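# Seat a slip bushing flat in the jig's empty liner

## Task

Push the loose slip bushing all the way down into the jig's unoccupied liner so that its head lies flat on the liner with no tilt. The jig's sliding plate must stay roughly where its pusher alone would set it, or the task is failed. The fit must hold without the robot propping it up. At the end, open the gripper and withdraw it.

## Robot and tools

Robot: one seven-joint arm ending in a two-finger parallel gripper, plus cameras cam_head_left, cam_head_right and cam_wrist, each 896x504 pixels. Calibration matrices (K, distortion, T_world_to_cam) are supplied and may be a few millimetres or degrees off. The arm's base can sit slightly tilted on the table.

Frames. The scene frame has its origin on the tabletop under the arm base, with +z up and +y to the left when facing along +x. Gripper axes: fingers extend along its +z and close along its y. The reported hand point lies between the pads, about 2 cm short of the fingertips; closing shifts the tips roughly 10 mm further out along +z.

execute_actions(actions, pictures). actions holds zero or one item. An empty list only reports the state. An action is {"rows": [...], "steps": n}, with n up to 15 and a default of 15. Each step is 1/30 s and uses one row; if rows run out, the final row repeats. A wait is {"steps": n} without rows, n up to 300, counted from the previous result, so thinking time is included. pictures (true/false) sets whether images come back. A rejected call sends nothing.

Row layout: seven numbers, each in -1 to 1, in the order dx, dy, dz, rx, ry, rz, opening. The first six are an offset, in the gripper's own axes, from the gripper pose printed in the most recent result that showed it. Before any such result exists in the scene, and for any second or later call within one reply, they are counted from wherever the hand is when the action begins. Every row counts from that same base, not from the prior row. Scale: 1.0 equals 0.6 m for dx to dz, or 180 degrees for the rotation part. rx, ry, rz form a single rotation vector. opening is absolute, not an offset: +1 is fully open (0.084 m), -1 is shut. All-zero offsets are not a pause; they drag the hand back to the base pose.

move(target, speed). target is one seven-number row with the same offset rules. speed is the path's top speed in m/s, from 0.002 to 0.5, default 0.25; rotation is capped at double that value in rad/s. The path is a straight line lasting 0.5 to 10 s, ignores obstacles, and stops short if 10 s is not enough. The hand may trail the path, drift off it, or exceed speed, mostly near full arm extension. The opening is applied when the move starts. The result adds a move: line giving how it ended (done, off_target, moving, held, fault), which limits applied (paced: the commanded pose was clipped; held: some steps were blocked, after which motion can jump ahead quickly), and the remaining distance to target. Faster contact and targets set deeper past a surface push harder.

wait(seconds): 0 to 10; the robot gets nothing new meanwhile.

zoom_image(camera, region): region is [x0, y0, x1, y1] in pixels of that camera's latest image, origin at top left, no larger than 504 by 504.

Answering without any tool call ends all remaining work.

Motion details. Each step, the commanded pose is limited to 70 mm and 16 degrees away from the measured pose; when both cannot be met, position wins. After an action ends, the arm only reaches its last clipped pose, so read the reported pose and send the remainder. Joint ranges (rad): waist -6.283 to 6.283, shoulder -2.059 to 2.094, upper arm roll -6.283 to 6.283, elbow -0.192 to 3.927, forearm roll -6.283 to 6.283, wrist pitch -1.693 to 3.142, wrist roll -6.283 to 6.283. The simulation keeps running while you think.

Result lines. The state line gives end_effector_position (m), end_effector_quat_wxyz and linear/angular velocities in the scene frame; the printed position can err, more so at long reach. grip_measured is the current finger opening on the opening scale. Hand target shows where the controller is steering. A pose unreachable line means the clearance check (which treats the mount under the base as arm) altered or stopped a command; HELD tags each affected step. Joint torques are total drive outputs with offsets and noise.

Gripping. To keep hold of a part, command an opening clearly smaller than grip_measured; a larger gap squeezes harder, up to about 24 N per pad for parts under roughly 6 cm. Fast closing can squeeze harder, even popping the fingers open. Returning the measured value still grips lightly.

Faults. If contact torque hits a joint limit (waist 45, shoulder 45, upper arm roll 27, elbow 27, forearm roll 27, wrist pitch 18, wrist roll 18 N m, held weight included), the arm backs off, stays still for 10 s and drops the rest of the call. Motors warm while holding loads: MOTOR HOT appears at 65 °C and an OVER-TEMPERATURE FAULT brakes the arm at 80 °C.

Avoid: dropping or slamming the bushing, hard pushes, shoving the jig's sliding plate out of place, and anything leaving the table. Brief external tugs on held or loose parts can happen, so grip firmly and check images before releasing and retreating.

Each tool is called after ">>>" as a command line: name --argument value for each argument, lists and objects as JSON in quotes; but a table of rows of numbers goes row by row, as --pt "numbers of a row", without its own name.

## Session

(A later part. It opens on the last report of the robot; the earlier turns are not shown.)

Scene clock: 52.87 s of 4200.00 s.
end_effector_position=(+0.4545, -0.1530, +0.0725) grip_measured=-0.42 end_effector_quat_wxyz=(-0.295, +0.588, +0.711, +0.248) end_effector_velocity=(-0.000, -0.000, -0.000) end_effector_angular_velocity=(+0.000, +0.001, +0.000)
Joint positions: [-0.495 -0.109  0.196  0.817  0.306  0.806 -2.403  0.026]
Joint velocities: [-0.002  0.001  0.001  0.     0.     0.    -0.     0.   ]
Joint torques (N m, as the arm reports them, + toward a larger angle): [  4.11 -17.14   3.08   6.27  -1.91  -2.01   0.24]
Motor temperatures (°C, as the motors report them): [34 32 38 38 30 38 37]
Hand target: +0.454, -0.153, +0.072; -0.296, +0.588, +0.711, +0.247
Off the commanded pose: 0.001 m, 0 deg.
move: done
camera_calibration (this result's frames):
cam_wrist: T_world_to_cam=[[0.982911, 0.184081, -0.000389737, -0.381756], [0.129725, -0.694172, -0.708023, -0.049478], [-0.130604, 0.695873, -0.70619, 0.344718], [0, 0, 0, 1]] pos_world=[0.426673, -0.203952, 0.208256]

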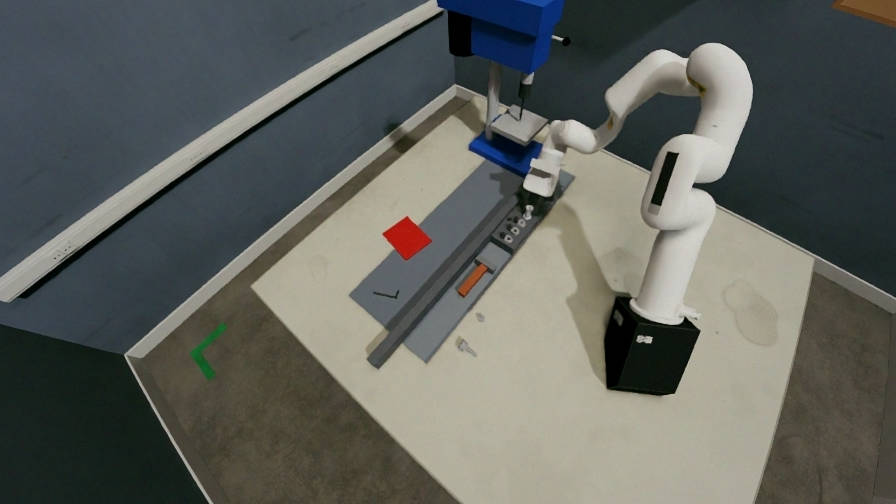

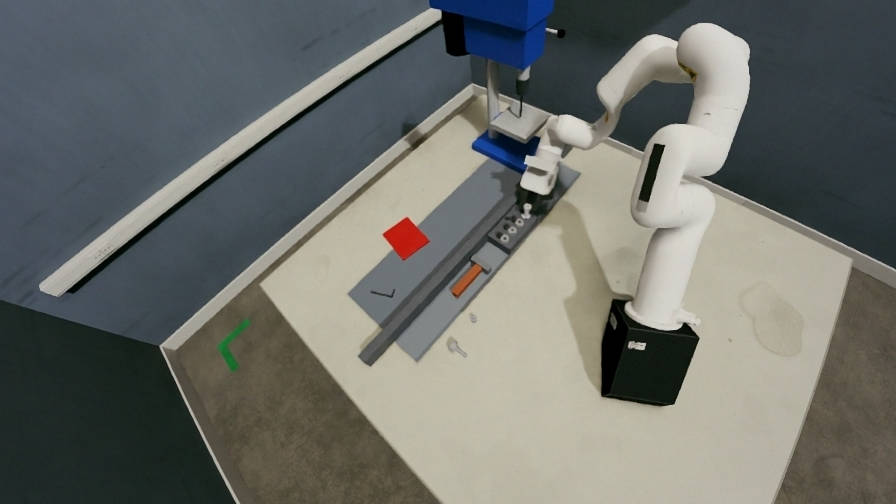

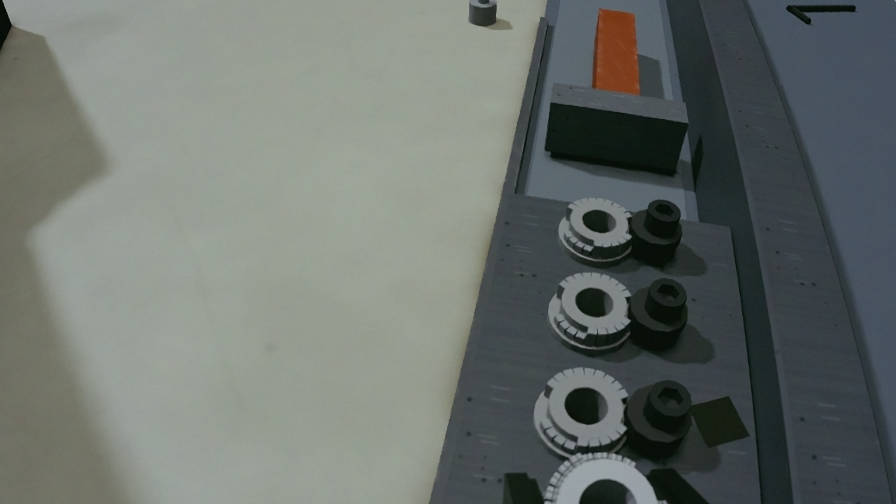

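>>> move --target '[-0.0043,-0.0025,-0.0020,0,0,0,-1]' --speed 0.004

>>> zoom_image --camera "cam_head_left" --region '[515, 195, 545, 225]'

>>> zoom_image --camera "cam_head_right" --region '[512, 195, 542, 225]'

Scene clock: 54.57 s of 4200.00 s.
end_effector_position=(+0.4534, -0.1555, +0.0715) grip_measured=-0.42 end_effector_quat_wxyz=(-0.296, +0.587, +0.711, +0.248) end_effector_velocity=(+0.000, -0.002, -0.000) end_effector_angular_velocity=(-0.003, -0.001, -0.003)
Joint positions: [-0.498 -0.108  0.192  0.819  0.306  0.809 -2.41   0.026]
Joint velocities: [-0.003 -0.001 -0.001  0.001 -0.001 -0.001 -0.001  0.   ]
Joint torques (N m, as the arm reports them, + toward a larger angle): [  3.25 -19.35   2.17   6.35  -2.21  -1.1    0.31]
Motor temperatures (°C, as the motors report them): [34 32 38 38 30 38 37]
Hand target: +0.454, -0.156, +0.072; -0.295, +0.588, +0.711, +0.248
Off the commanded pose: 0.000 m, 0 deg.
move: done
camera_calibration (this result's frames):
cam_wrist: T_world_to_cam=[[0.982811, 0.184612, -0.000561023, -0.380061], [0.129914, -0.693767, -0.708386, -0.0518275], [-0.131166, 0.696136, -0.705825, 0.345869], [0, 0, 0, 1]] pos_world=[0.425628, -0.206564, 0.207196]

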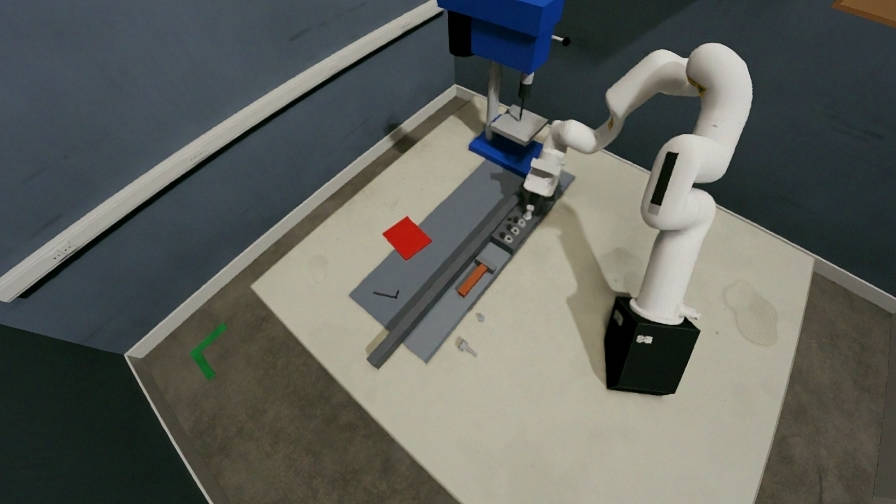

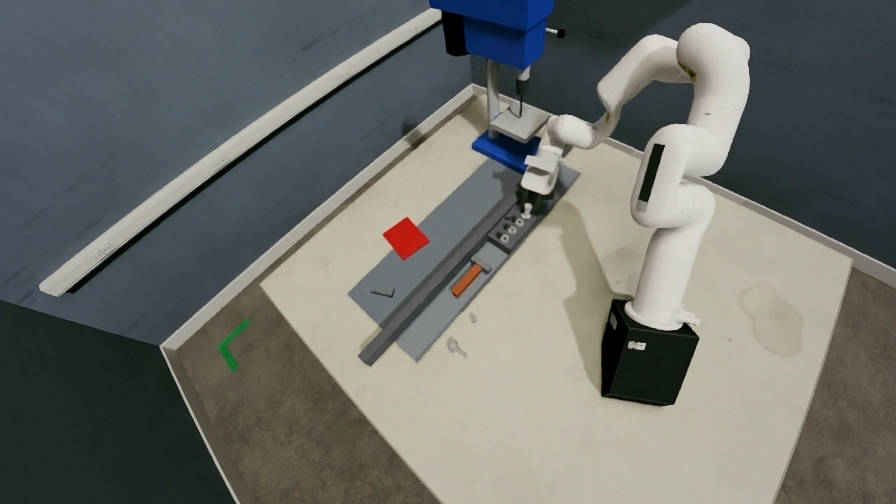

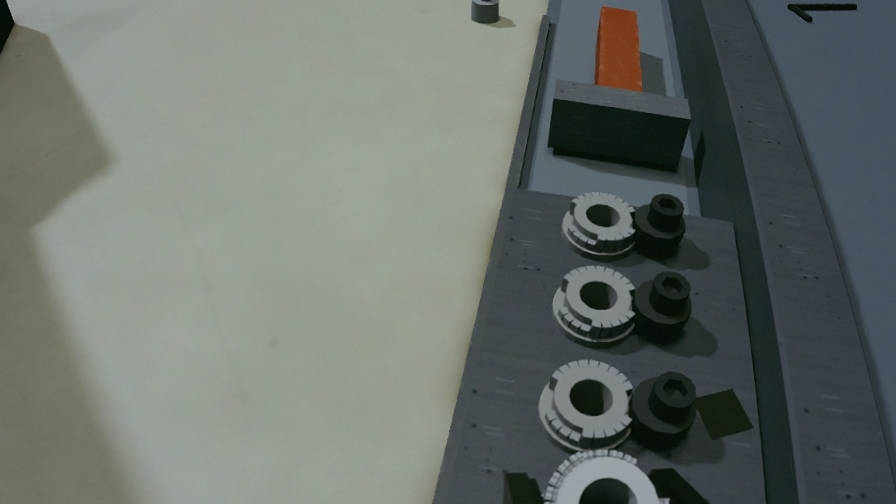

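Region (515, 195, 545, 225) of cam_head_left's 896x504 image, scaled by 16.800, with more detail than that image has.

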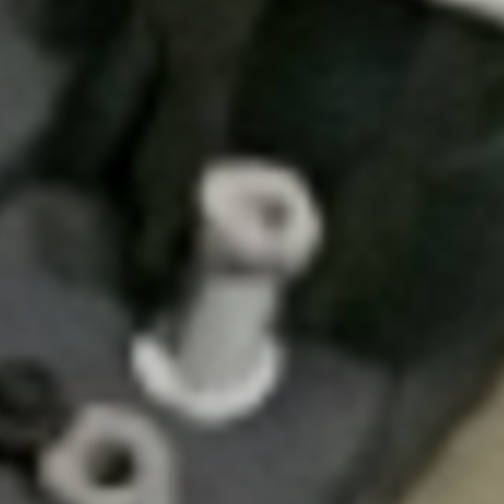

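Region (512, 195, 542, 225) of cam_head_right's 896x504 image, scaled by 16.800, with more detail than that image has.

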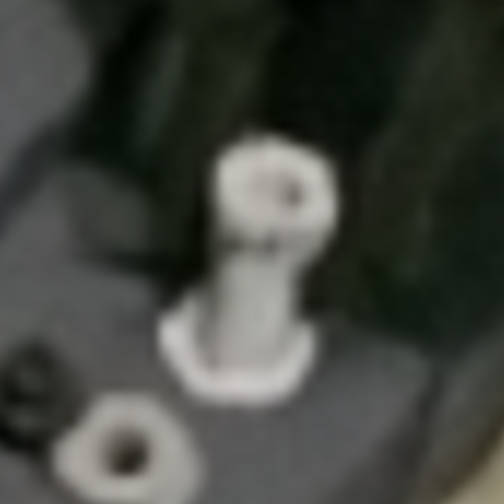

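>>> zoom_image --camera "cam_wrist" --region '[500, 344, 740, 504]'

Region (500, 344, 740, 504) of cam_wrist's 896x504 image, scaled by 2.100, with more detail than that image has.

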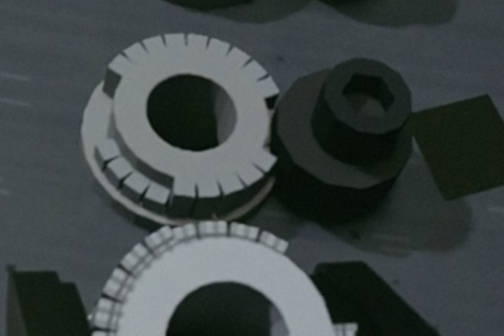

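>>> move --target '[0.0075,-0.0005,0.0075,0,0,0,-1]' --speed 0.004

>>> zoom_image --camera "cam_wrist" --region '[500, 344, 740, 504]'

>>> zoom_image --camera "cam_head_right" --region '[512, 195, 542, 225]'

Scene clock: 58.87 s of 4200.00 s.
end_effector_position=(+0.4512, -0.1487, +0.0710) grip_measured=-0.42 end_effector_quat_wxyz=(-0.297, +0.587, +0.711, +0.247) end_effector_velocity=(+0.001, -0.001, +0.001) end_effector_angular_velocity=(-0.002, -0.001, -0.002)
Joint positions: [-0.491 -0.109  0.196  0.803  0.309  0.794 -2.404  0.026]
Joint velocities: [-0.    -0.003 -0.001  0.001 -0.     0.001  0.    -0.   ]
Joint torques (N m, as the arm reports them, + toward a larger angle): [  6.84 -23.56   5.33   7.08  -0.67   0.87   0.31]
Motor temperatures (°C, as the motors report them): [34 32 38 38 30 38 37]
Hand target: +0.452, -0.149, +0.072; -0.296, +0.587, +0.711, +0.248
Off the commanded pose: 0.001 m, 0 deg.
move: done
camera_calibration (this result's frames):
cam_wrist: T_world_to_cam=[[0.982671, 0.18535, -0.00190371, -0.378912], [0.129346, -0.693038, -0.709202, -0.0467326], [-0.13277, 0.696666, -0.705003, 0.341295], [0, 0, 0, 1]] pos_world=[0.423704, -0.199925, 0.20675]

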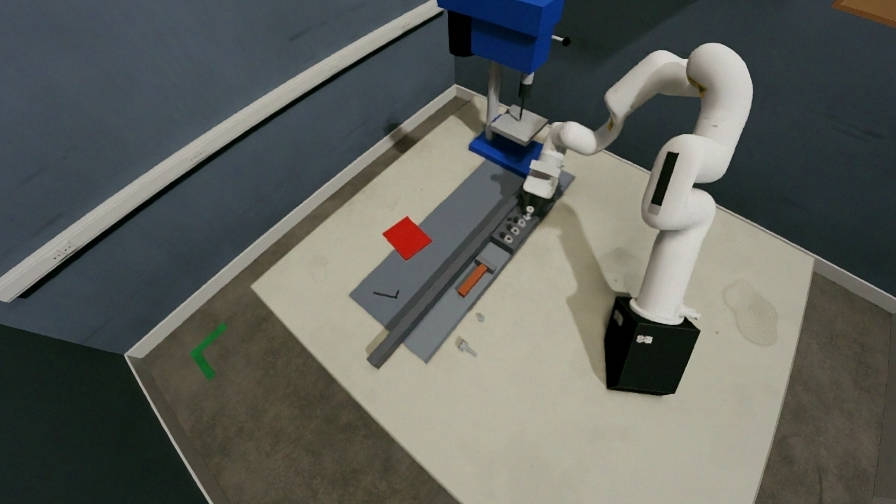

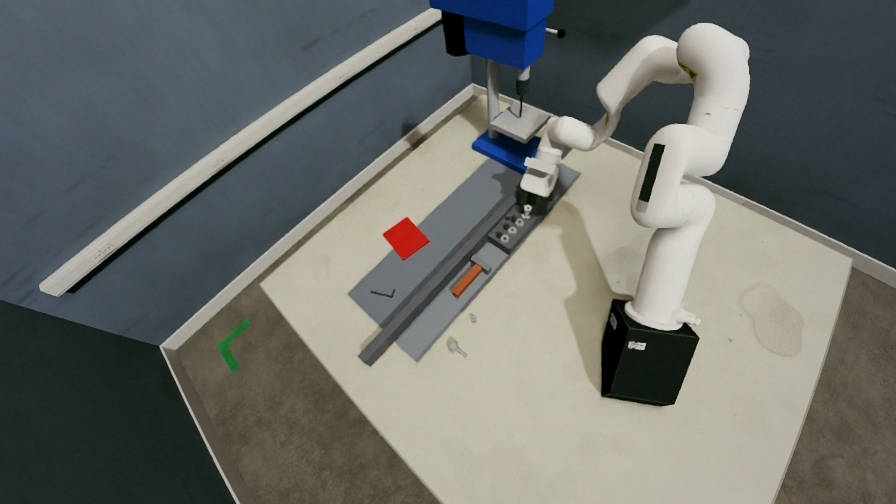

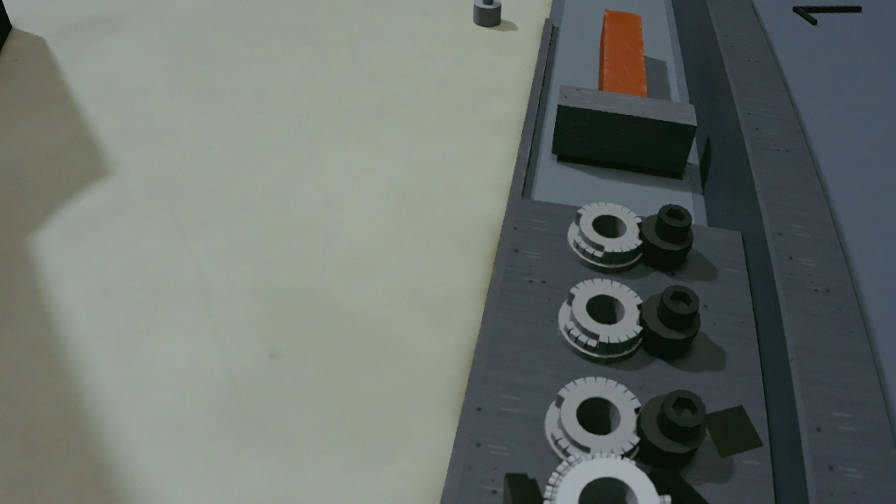

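Region (500, 344, 740, 504) of cam_wrist's 896x504 image, scaled by 2.100, with more detail than that image has.

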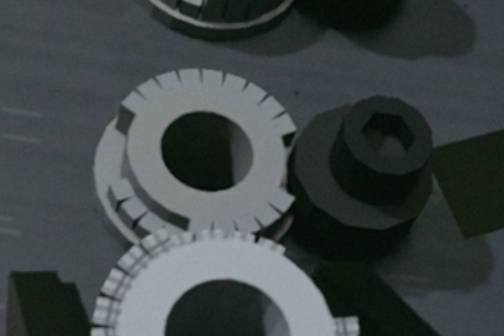

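Region (512, 195, 542, 225) of cam_head_right's 896x504 image, scaled by 16.800, with more detail than that image has.

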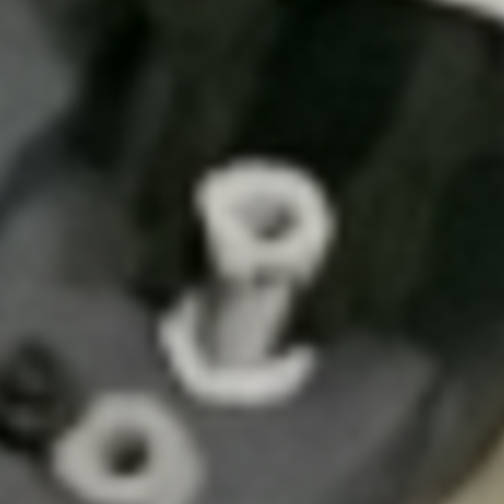

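>>> move --target '[-0.005,0.0025,0.005,0,0,0,-1]' --speed 0.005

>>> zoom_image --camera "cam_head_left" --region '[515, 195, 545, 225]'

>>> zoom_image --camera "cam_head_right" --region '[512, 195, 542, 225]'

Scene clock: 60.47 s of 4200.00 s.
end_effector_position=(+0.4525, -0.1480, +0.0669) grip_measured=-0.42 end_effector_quat_wxyz=(-0.297, +0.587, +0.711, +0.247) end_effector_velocity=(-0.000, +0.000, -0.000) end_effector_angular_velocity=(+0.000, +0.000, +0.000)
Joint positions: [-0.493 -0.093  0.197  0.81   0.307  0.787 -2.406  0.026]
Joint velocities: [-0. -0.  0. -0. -0. -0. -0. -0.]
Joint torques (N m, as the arm reports them, + toward a larger angle): [  5.21 -20.7    3.87   9.77  -1.18  -2.59   0.09]
Motor temperatures (°C, as the motors report them): [34 32 38 38 30 38 37]
Hand target: +0.453, -0.148, +0.067; -0.297, +0.587, +0.711, +0.247
Off the commanded pose: 0.001 m, 0 deg.
move: done
camera_calibration (this result's frames):
cam_wrist: T_world_to_cam=[[0.98251, 0.186196, -0.00212381, -0.380094], [0.129686, -0.692416, -0.709747, -0.0493027], [-0.133623, 0.697059, -0.704453, 0.338461], [0, 0, 0, 1]] pos_world=[0.425066, -0.199293, 0.20263]

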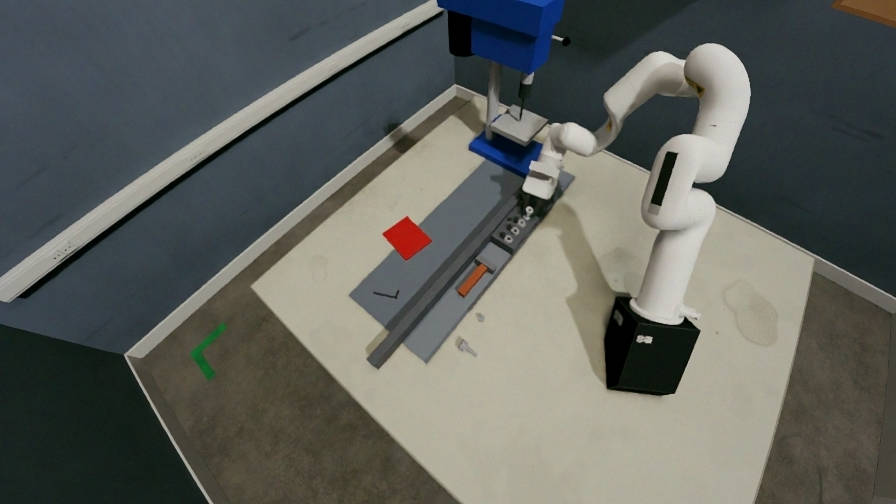

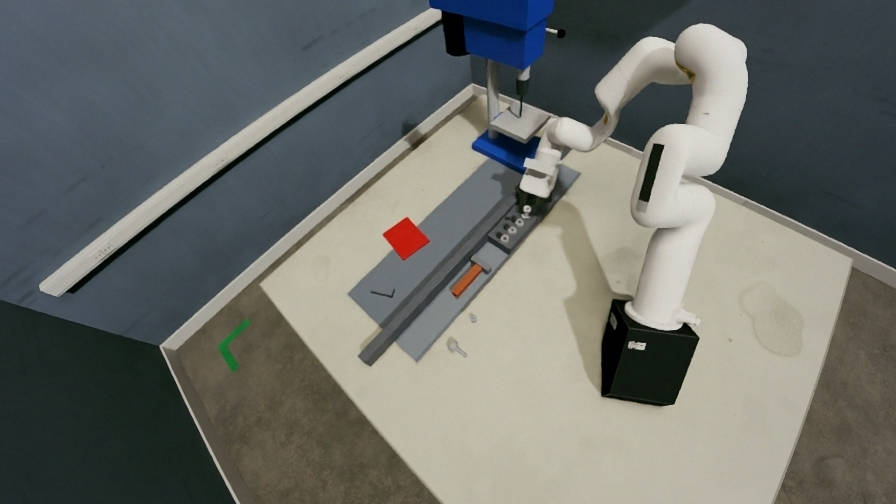

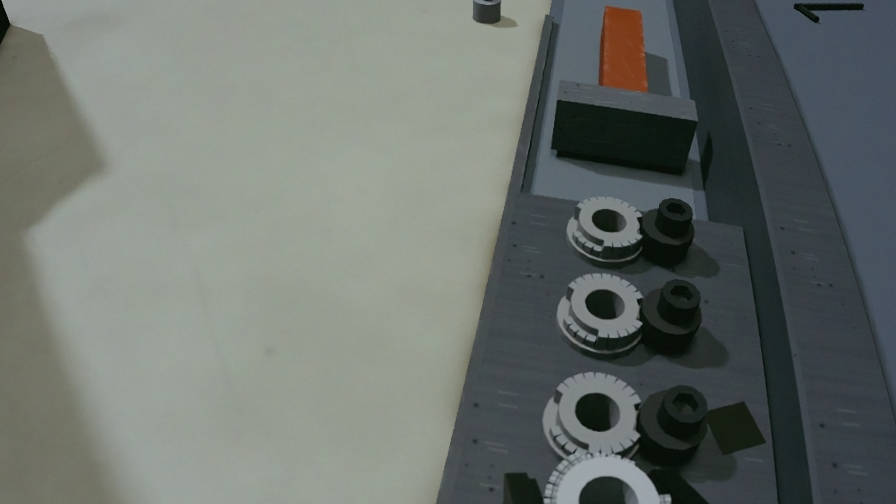

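Region (515, 195, 545, 225) of cam_head_left's 896x504 image, scaled by 16.800, with more detail than that image has.

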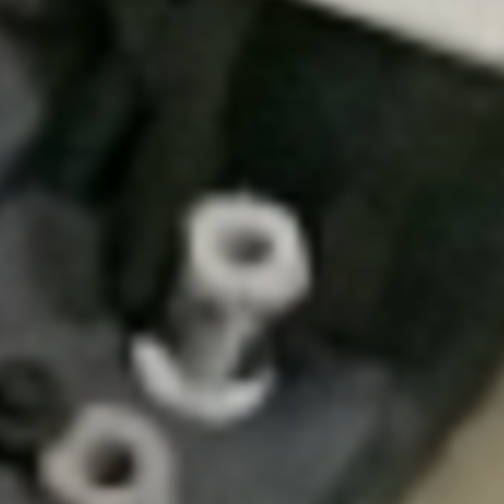

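Region (512, 195, 542, 225) of cam_head_right's 896x504 image, scaled by 16.800, with more detail than that image has.

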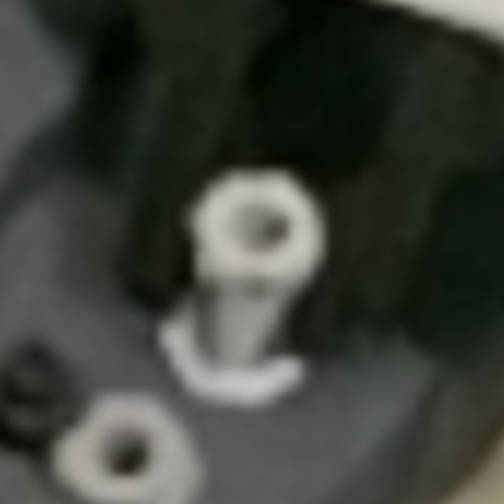

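>>> execute_actions --actions '[{"rows":[[0,0,-0.001,0,0,0,-0.45],[0,0,-0.001,0,0,0,-0.4],[0,0,-0.001,0,0,0,-0.35],[0,0,-0.001,0,0,0,-0.3],[0,0,-0.001,0,0,0,-0.2],[0,0,-0.001,0,0,0,-0.1]],"steps":15}]'

>>> move --target '[0.03,0,-0.13,0,0,0,-0.1]' --speed 0.08

>>> zoom_image --camera "cam_head_left" --region '[505, 185, 555, 235]'

Scene clock: 62.13 s of 4200.00 s.
end_effector_position=(+0.4525, -0.1489, +0.0670) grip_measured=-0.11 end_effector_quat_wxyz=(-0.297, +0.587, +0.711, +0.247) end_effector_velocity=(+0.000, +0.003, +0.003) end_effector_angular_velocity=(+0.005, -0.002, +0.006)
Joint positions: [-0.491 -0.094  0.194  0.811  0.307  0.788 -2.406  0.039]
Joint velocities: [ 0.005 -0.003  0.003 -0.001  0.002  0.005  0.     0.   ]
Joint torques (N m, as the arm reports them, + toward a larger angle): [  8.73 -24.55   6.99   9.76   0.09  -0.21   0.3 ]
Motor temperatures (°C, as the motors report them): [34 32 38 38 30 38 37]
Hand target: +0.453, -0.148, +0.067; -0.297, +0.587, +0.711, +0.247
Off the commanded pose: 0.001 m, 0 deg.
Steps of this call (steps 1 to 35: nothing new was sent; steps 36 to 50: all 15 steps of this action). Readings (end_effector_position):
36: (+0.4527, -0.1482, +0.0669)
37: (+0.4526, -0.1482, +0.0669)
39: (+0.4526, -0.1485, +0.0668)
43: (+0.4521, -0.1521, +0.0652)
50: the state above
camera_calibration (this result's frames):
cam_wrist: T_world_to_cam=[[0.982703, 0.185169, -0.00261326, -0.380127], [0.128717, -0.693116, -0.709241, -0.0496461], [-0.133141, 0.696637, -0.704962, 0.338908], [0, 0, 0, 1]] pos_world=[0.425065, -0.200118, 0.202713]

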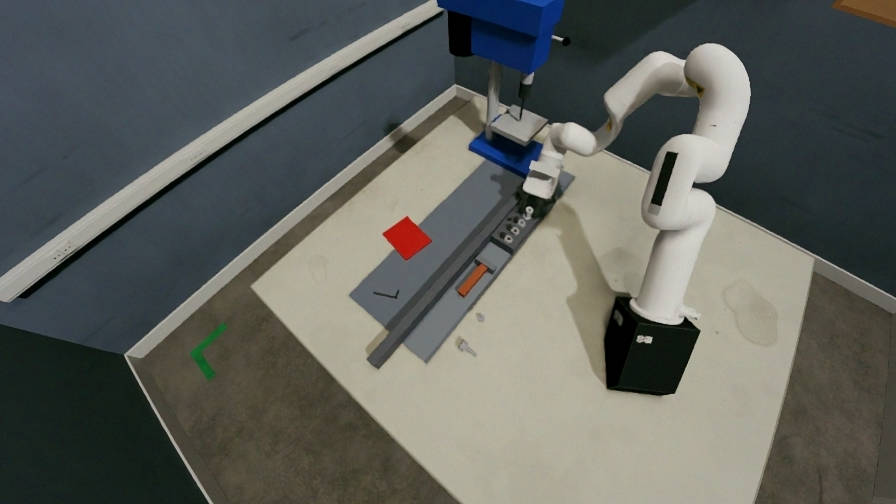

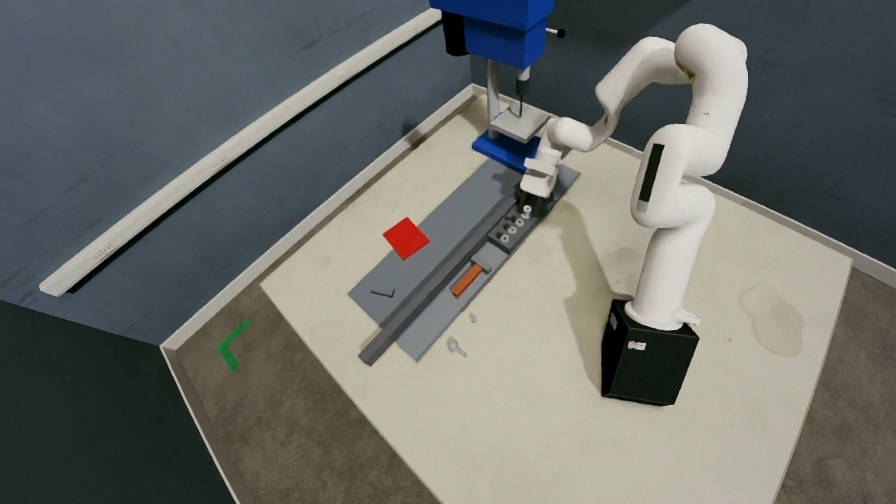

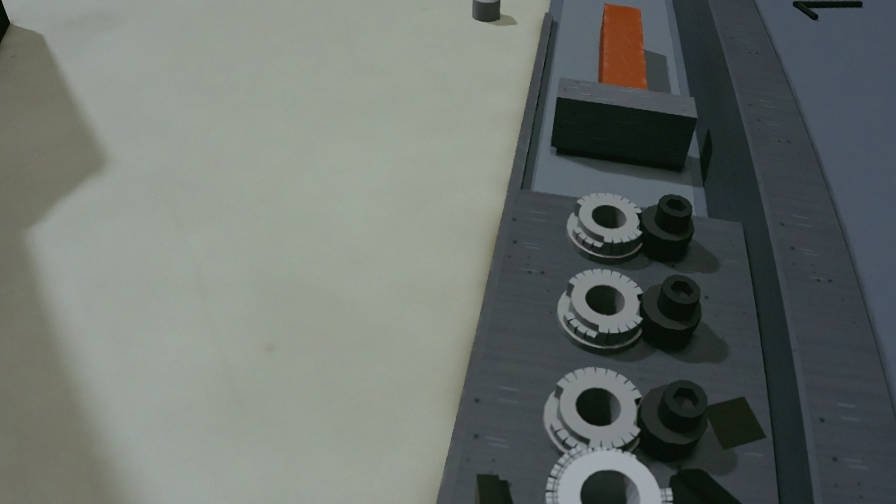

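Scene clock: 63.70 s of 4200.00 s.
end_effector_position=(+0.4602, -0.1902, +0.1347) grip_measured=-0.11 end_effector_quat_wxyz=(-0.297, +0.587, +0.711, +0.248) end_effector_velocity=(+0.000, -0.000, +0.000) end_effector_angular_velocity=(+0.001, +0.001, +0.001)
Joint positions: [-0.5   -0.258  0.176  0.879  0.291  1.021 -2.372  0.039]
Joint velocities: [ 0.     0.    -0.     0.002 -0.     0.003  0.    -0.   ]
Joint torques (N m, as the arm reports them, + toward a larger angle): [  7.93 -24.6    6.43  12.92   0.57  -0.19   0.2 ]
Motor temperatures (°C, as the motors report them): [34 32 38 38 30 38 37]
Hand target: +0.460, -0.191, +0.135; -0.297, +0.587, +0.711, +0.248
Off the commanded pose: 0.001 m, 0 deg.
move: done
camera_calibration (this result's frames):
cam_wrist: T_world_to_cam=[[0.98246, 0.18646, -0.00240704, -0.379516], [0.129572, -0.691882, -0.710289, -0.0312852], [-0.134106, 0.697518, -0.703906, 0.416908], [0, 0, 0, 1]] pos_world=[0.432823, -0.241682, 0.270329]

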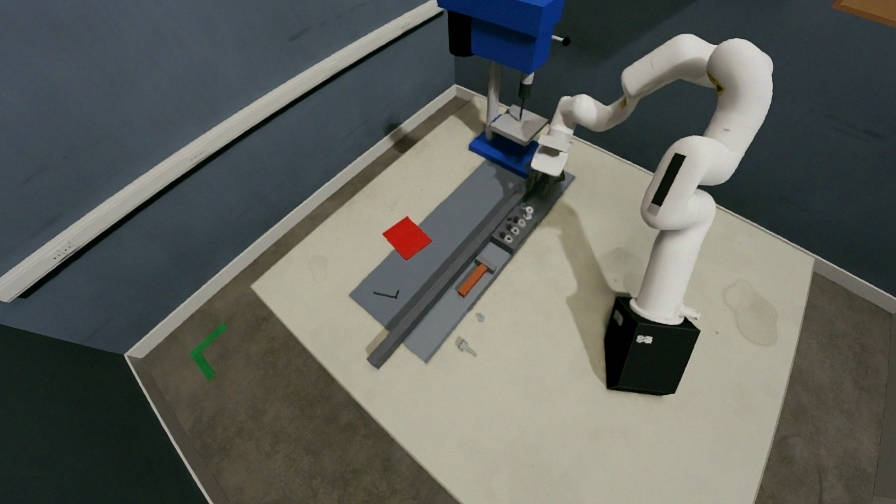

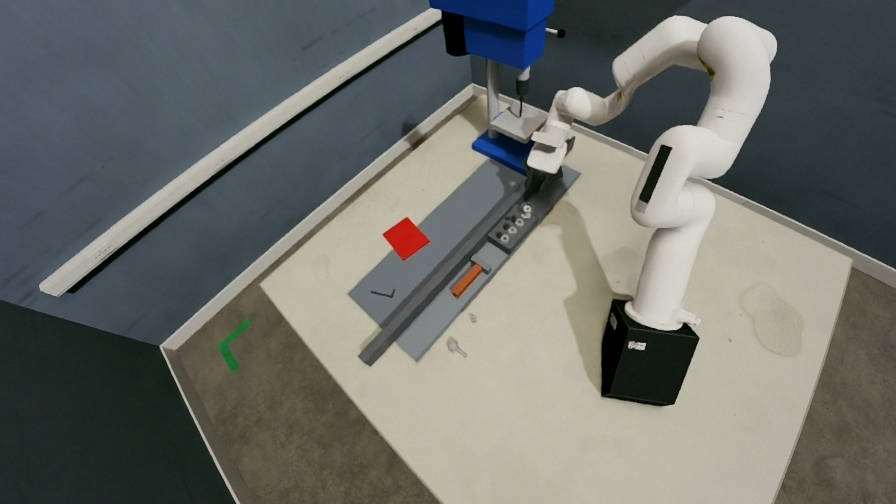

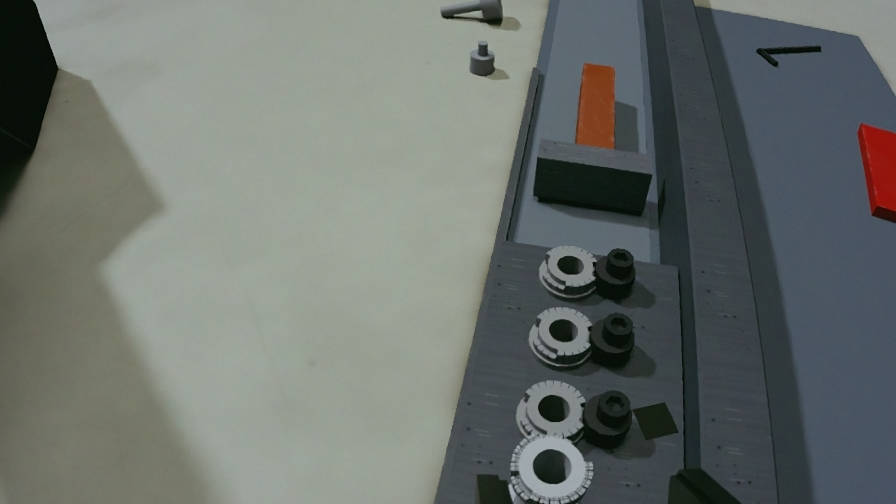

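Region (505, 185, 555, 235) of cam_head_left's 896x504 image, scaled by 10.080, with more detail than that image has.

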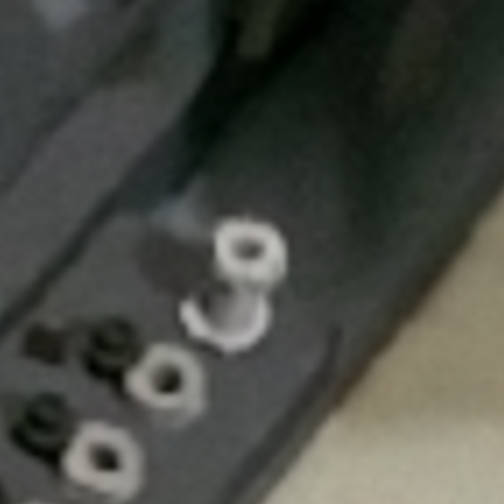

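>>> move --target '[0.037,0.003,0.085,0,-0.25,0,-1]' --speed 0.2

>>> zoom_image --camera "cam_head_left" --region '[500, 170, 560, 230]'

>>> zoom_image --camera "cam_head_right" --region '[500, 170, 560, 230]'

Scene clock: 66.93 s of 4200.00 s.
end_effector_position=(+0.4517, -0.1397, +0.1142) grip_measured=-1.00 end_effector_quat_wxyz=(-0.002, +0.637, +0.771, +0.004) end_effector_velocity=(-0.000, +0.001, -0.000) end_effector_angular_velocity=(-0.003, +0.000, +0.001)
Joint positions: [-0.874 -0.519  0.916  0.517 -0.466  0.492 -1.38   0.   ]
Joint velocities: [-0.003 -0.001  0.006 -0.    -0.004  0.001  0.007  0.   ]
Joint torques (N m, as the arm reports them, + toward a larger angle): [  9.79 -12.48   3.65  13.68   0.18  -1.75   0.14]
Motor temperatures (°C, as the motors report them): [34 32 38 38 30 38 37]
Hand target: +0.452, -0.139, +0.114; -0.002, +0.637, +0.771, +0.004
Off the commanded pose: 0.001 m, 0 deg.
move: done
camera_calibration (this result's frames):
cam_wrist: T_world_to_cam=[[0.983332, 0.181814, 0.00096077, -0.382109], [0.181816, -0.983327, -0.0032557, -0.154783], [0.000352819, 0.00337612, -0.999994, 0.242165], [0, 0, 0, 1]] pos_world=[0.403797, -0.0835468, 0.242027]

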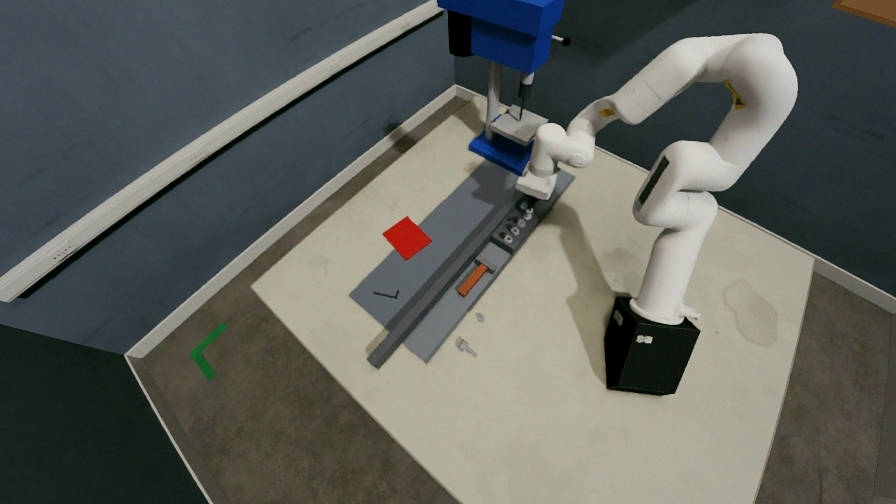

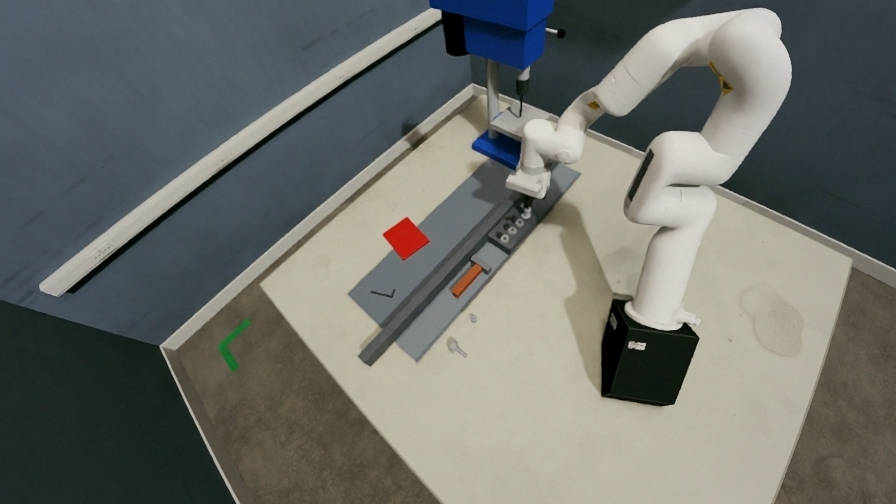

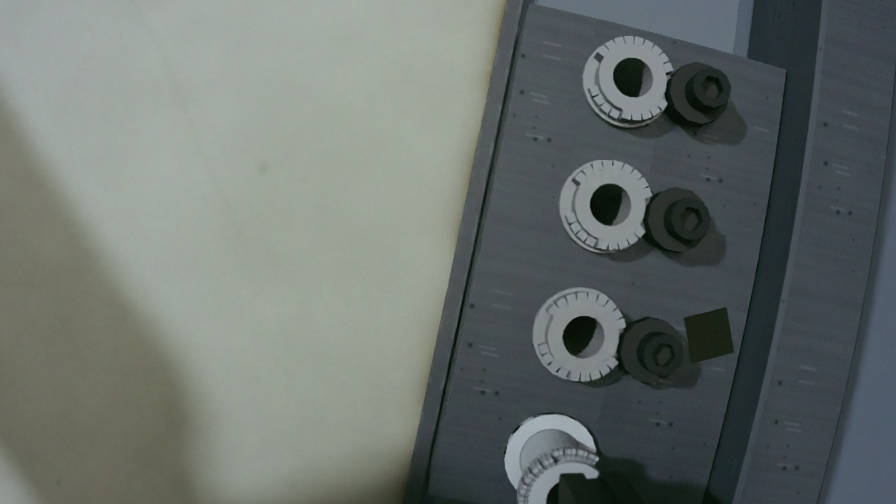

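Region (500, 170, 560, 230) of cam_head_left's 896x504 image, scaled by 8.400, with more detail than that image has.

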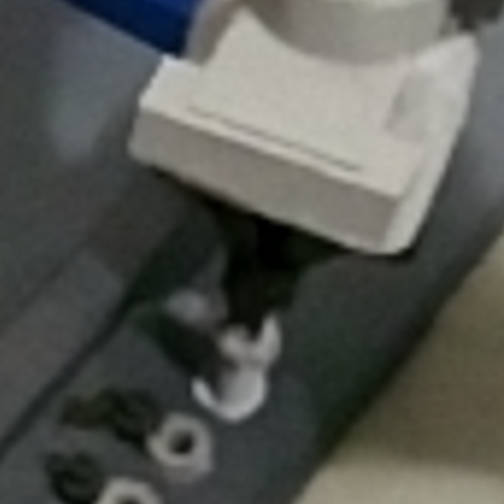

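Region (500, 170, 560, 230) of cam_head_right's 896x504 image, scaled by 8.400, with more detail than that image has.

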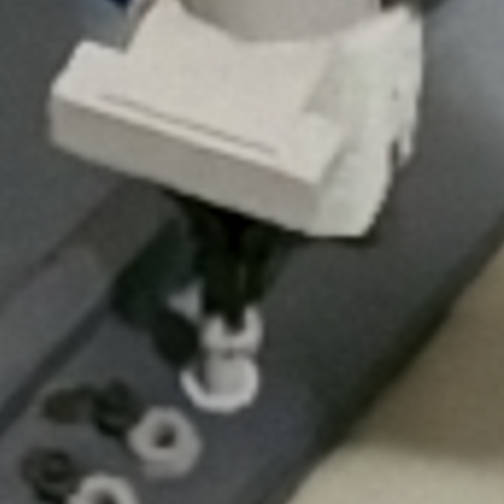

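>>> move --target '[0,0,0.045,0,0,0,-1]' --speed 0.012

>>> zoom_image --camera "cam_head_right" --region '[500, 170, 560, 230]'

Scene clock: 70.53 s of 4200.00 s.
end_effector_position=(+0.4518, -0.1395, +0.0872) grip_measured=-1.00 end_effector_quat_wxyz=(-0.002, +0.637, +0.771, +0.004) end_effector_velocity=(+0.000, +0.001, -0.000) end_effector_angular_velocity=(-0.001, -0.001, +0.002)
Joint positions: [-1.027 -0.46   1.016  0.526 -0.566  0.414 -1.308  0.   ]
Joint velocities: [-0.004  0.     0.005  0.    -0.003 -0.002  0.003  0.   ]
Joint torques (N m, as the arm reports them, + toward a larger angle): [ 10.49 -11.85   3.81  12.34   0.11  -1.67   0.27]
Motor temperatures (°C, as the motors report them): [34 32 38 38 30 38 37]
Hand target: +0.452, -0.139, +0.087; -0.002, +0.637, +0.771, +0.004
Off the commanded pose: 0.000 m, 0 deg.
move: done
camera_calibration (this result's frames):
cam_wrist: T_world_to_cam=[[0.983328, 0.181838, 0.000780736, -0.382145], [0.18184, -0.983324, -0.00301948, -0.154744], [0.000218661, 0.0031111, -0.999995, 0.215214], [0, 0, 0, 1]] pos_world=[0.403866, -0.0833449, 0.215044]

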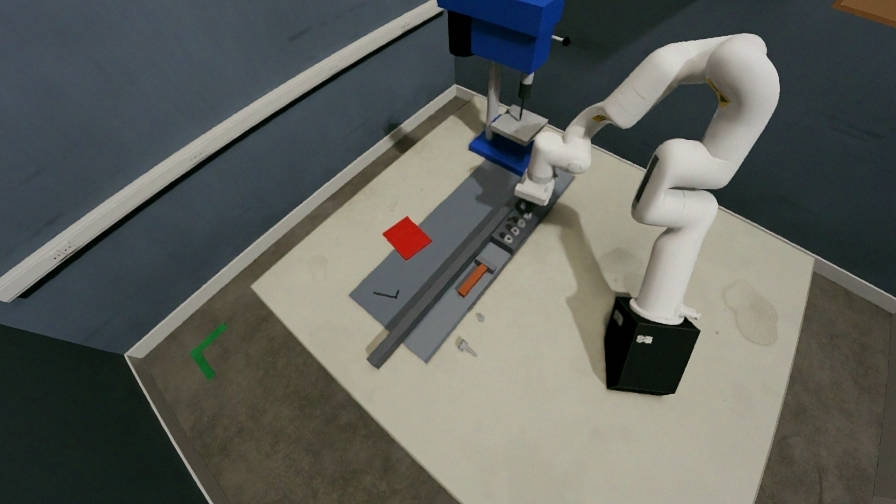

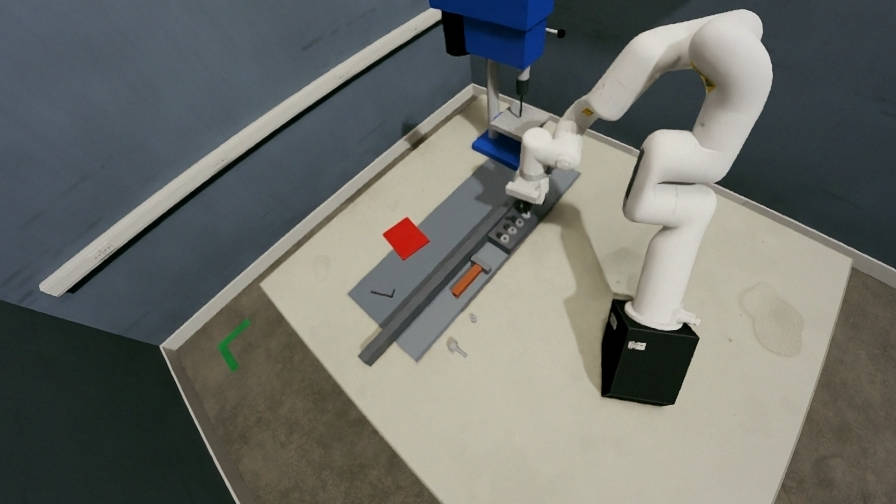

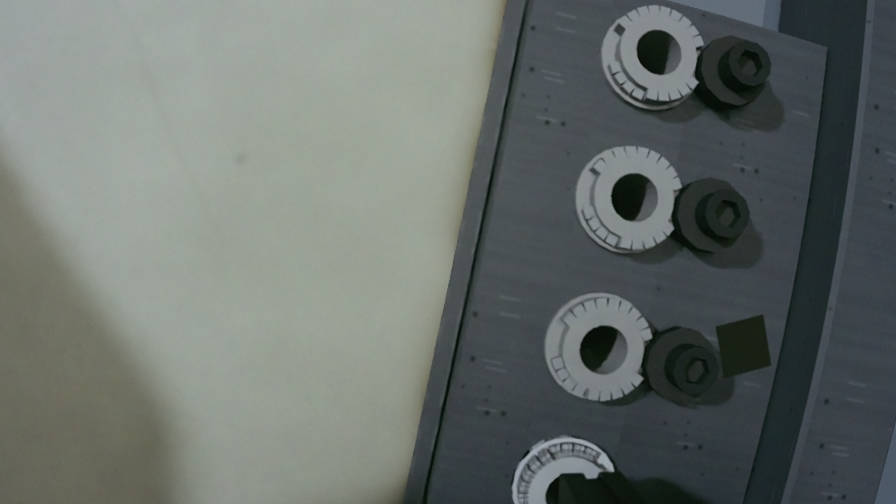

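Region (500, 170, 560, 230) of cam_head_right's 896x504 image, scaled by 8.400, with more detail than that image has.

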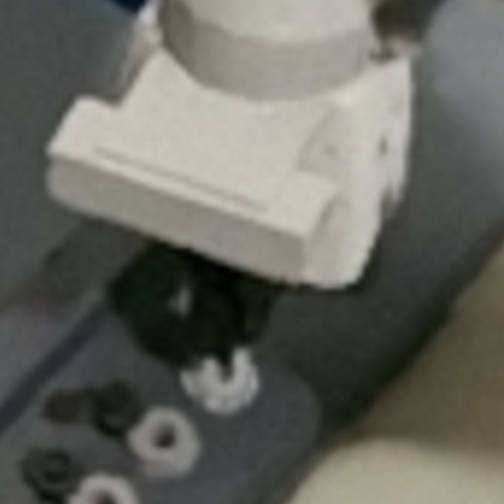

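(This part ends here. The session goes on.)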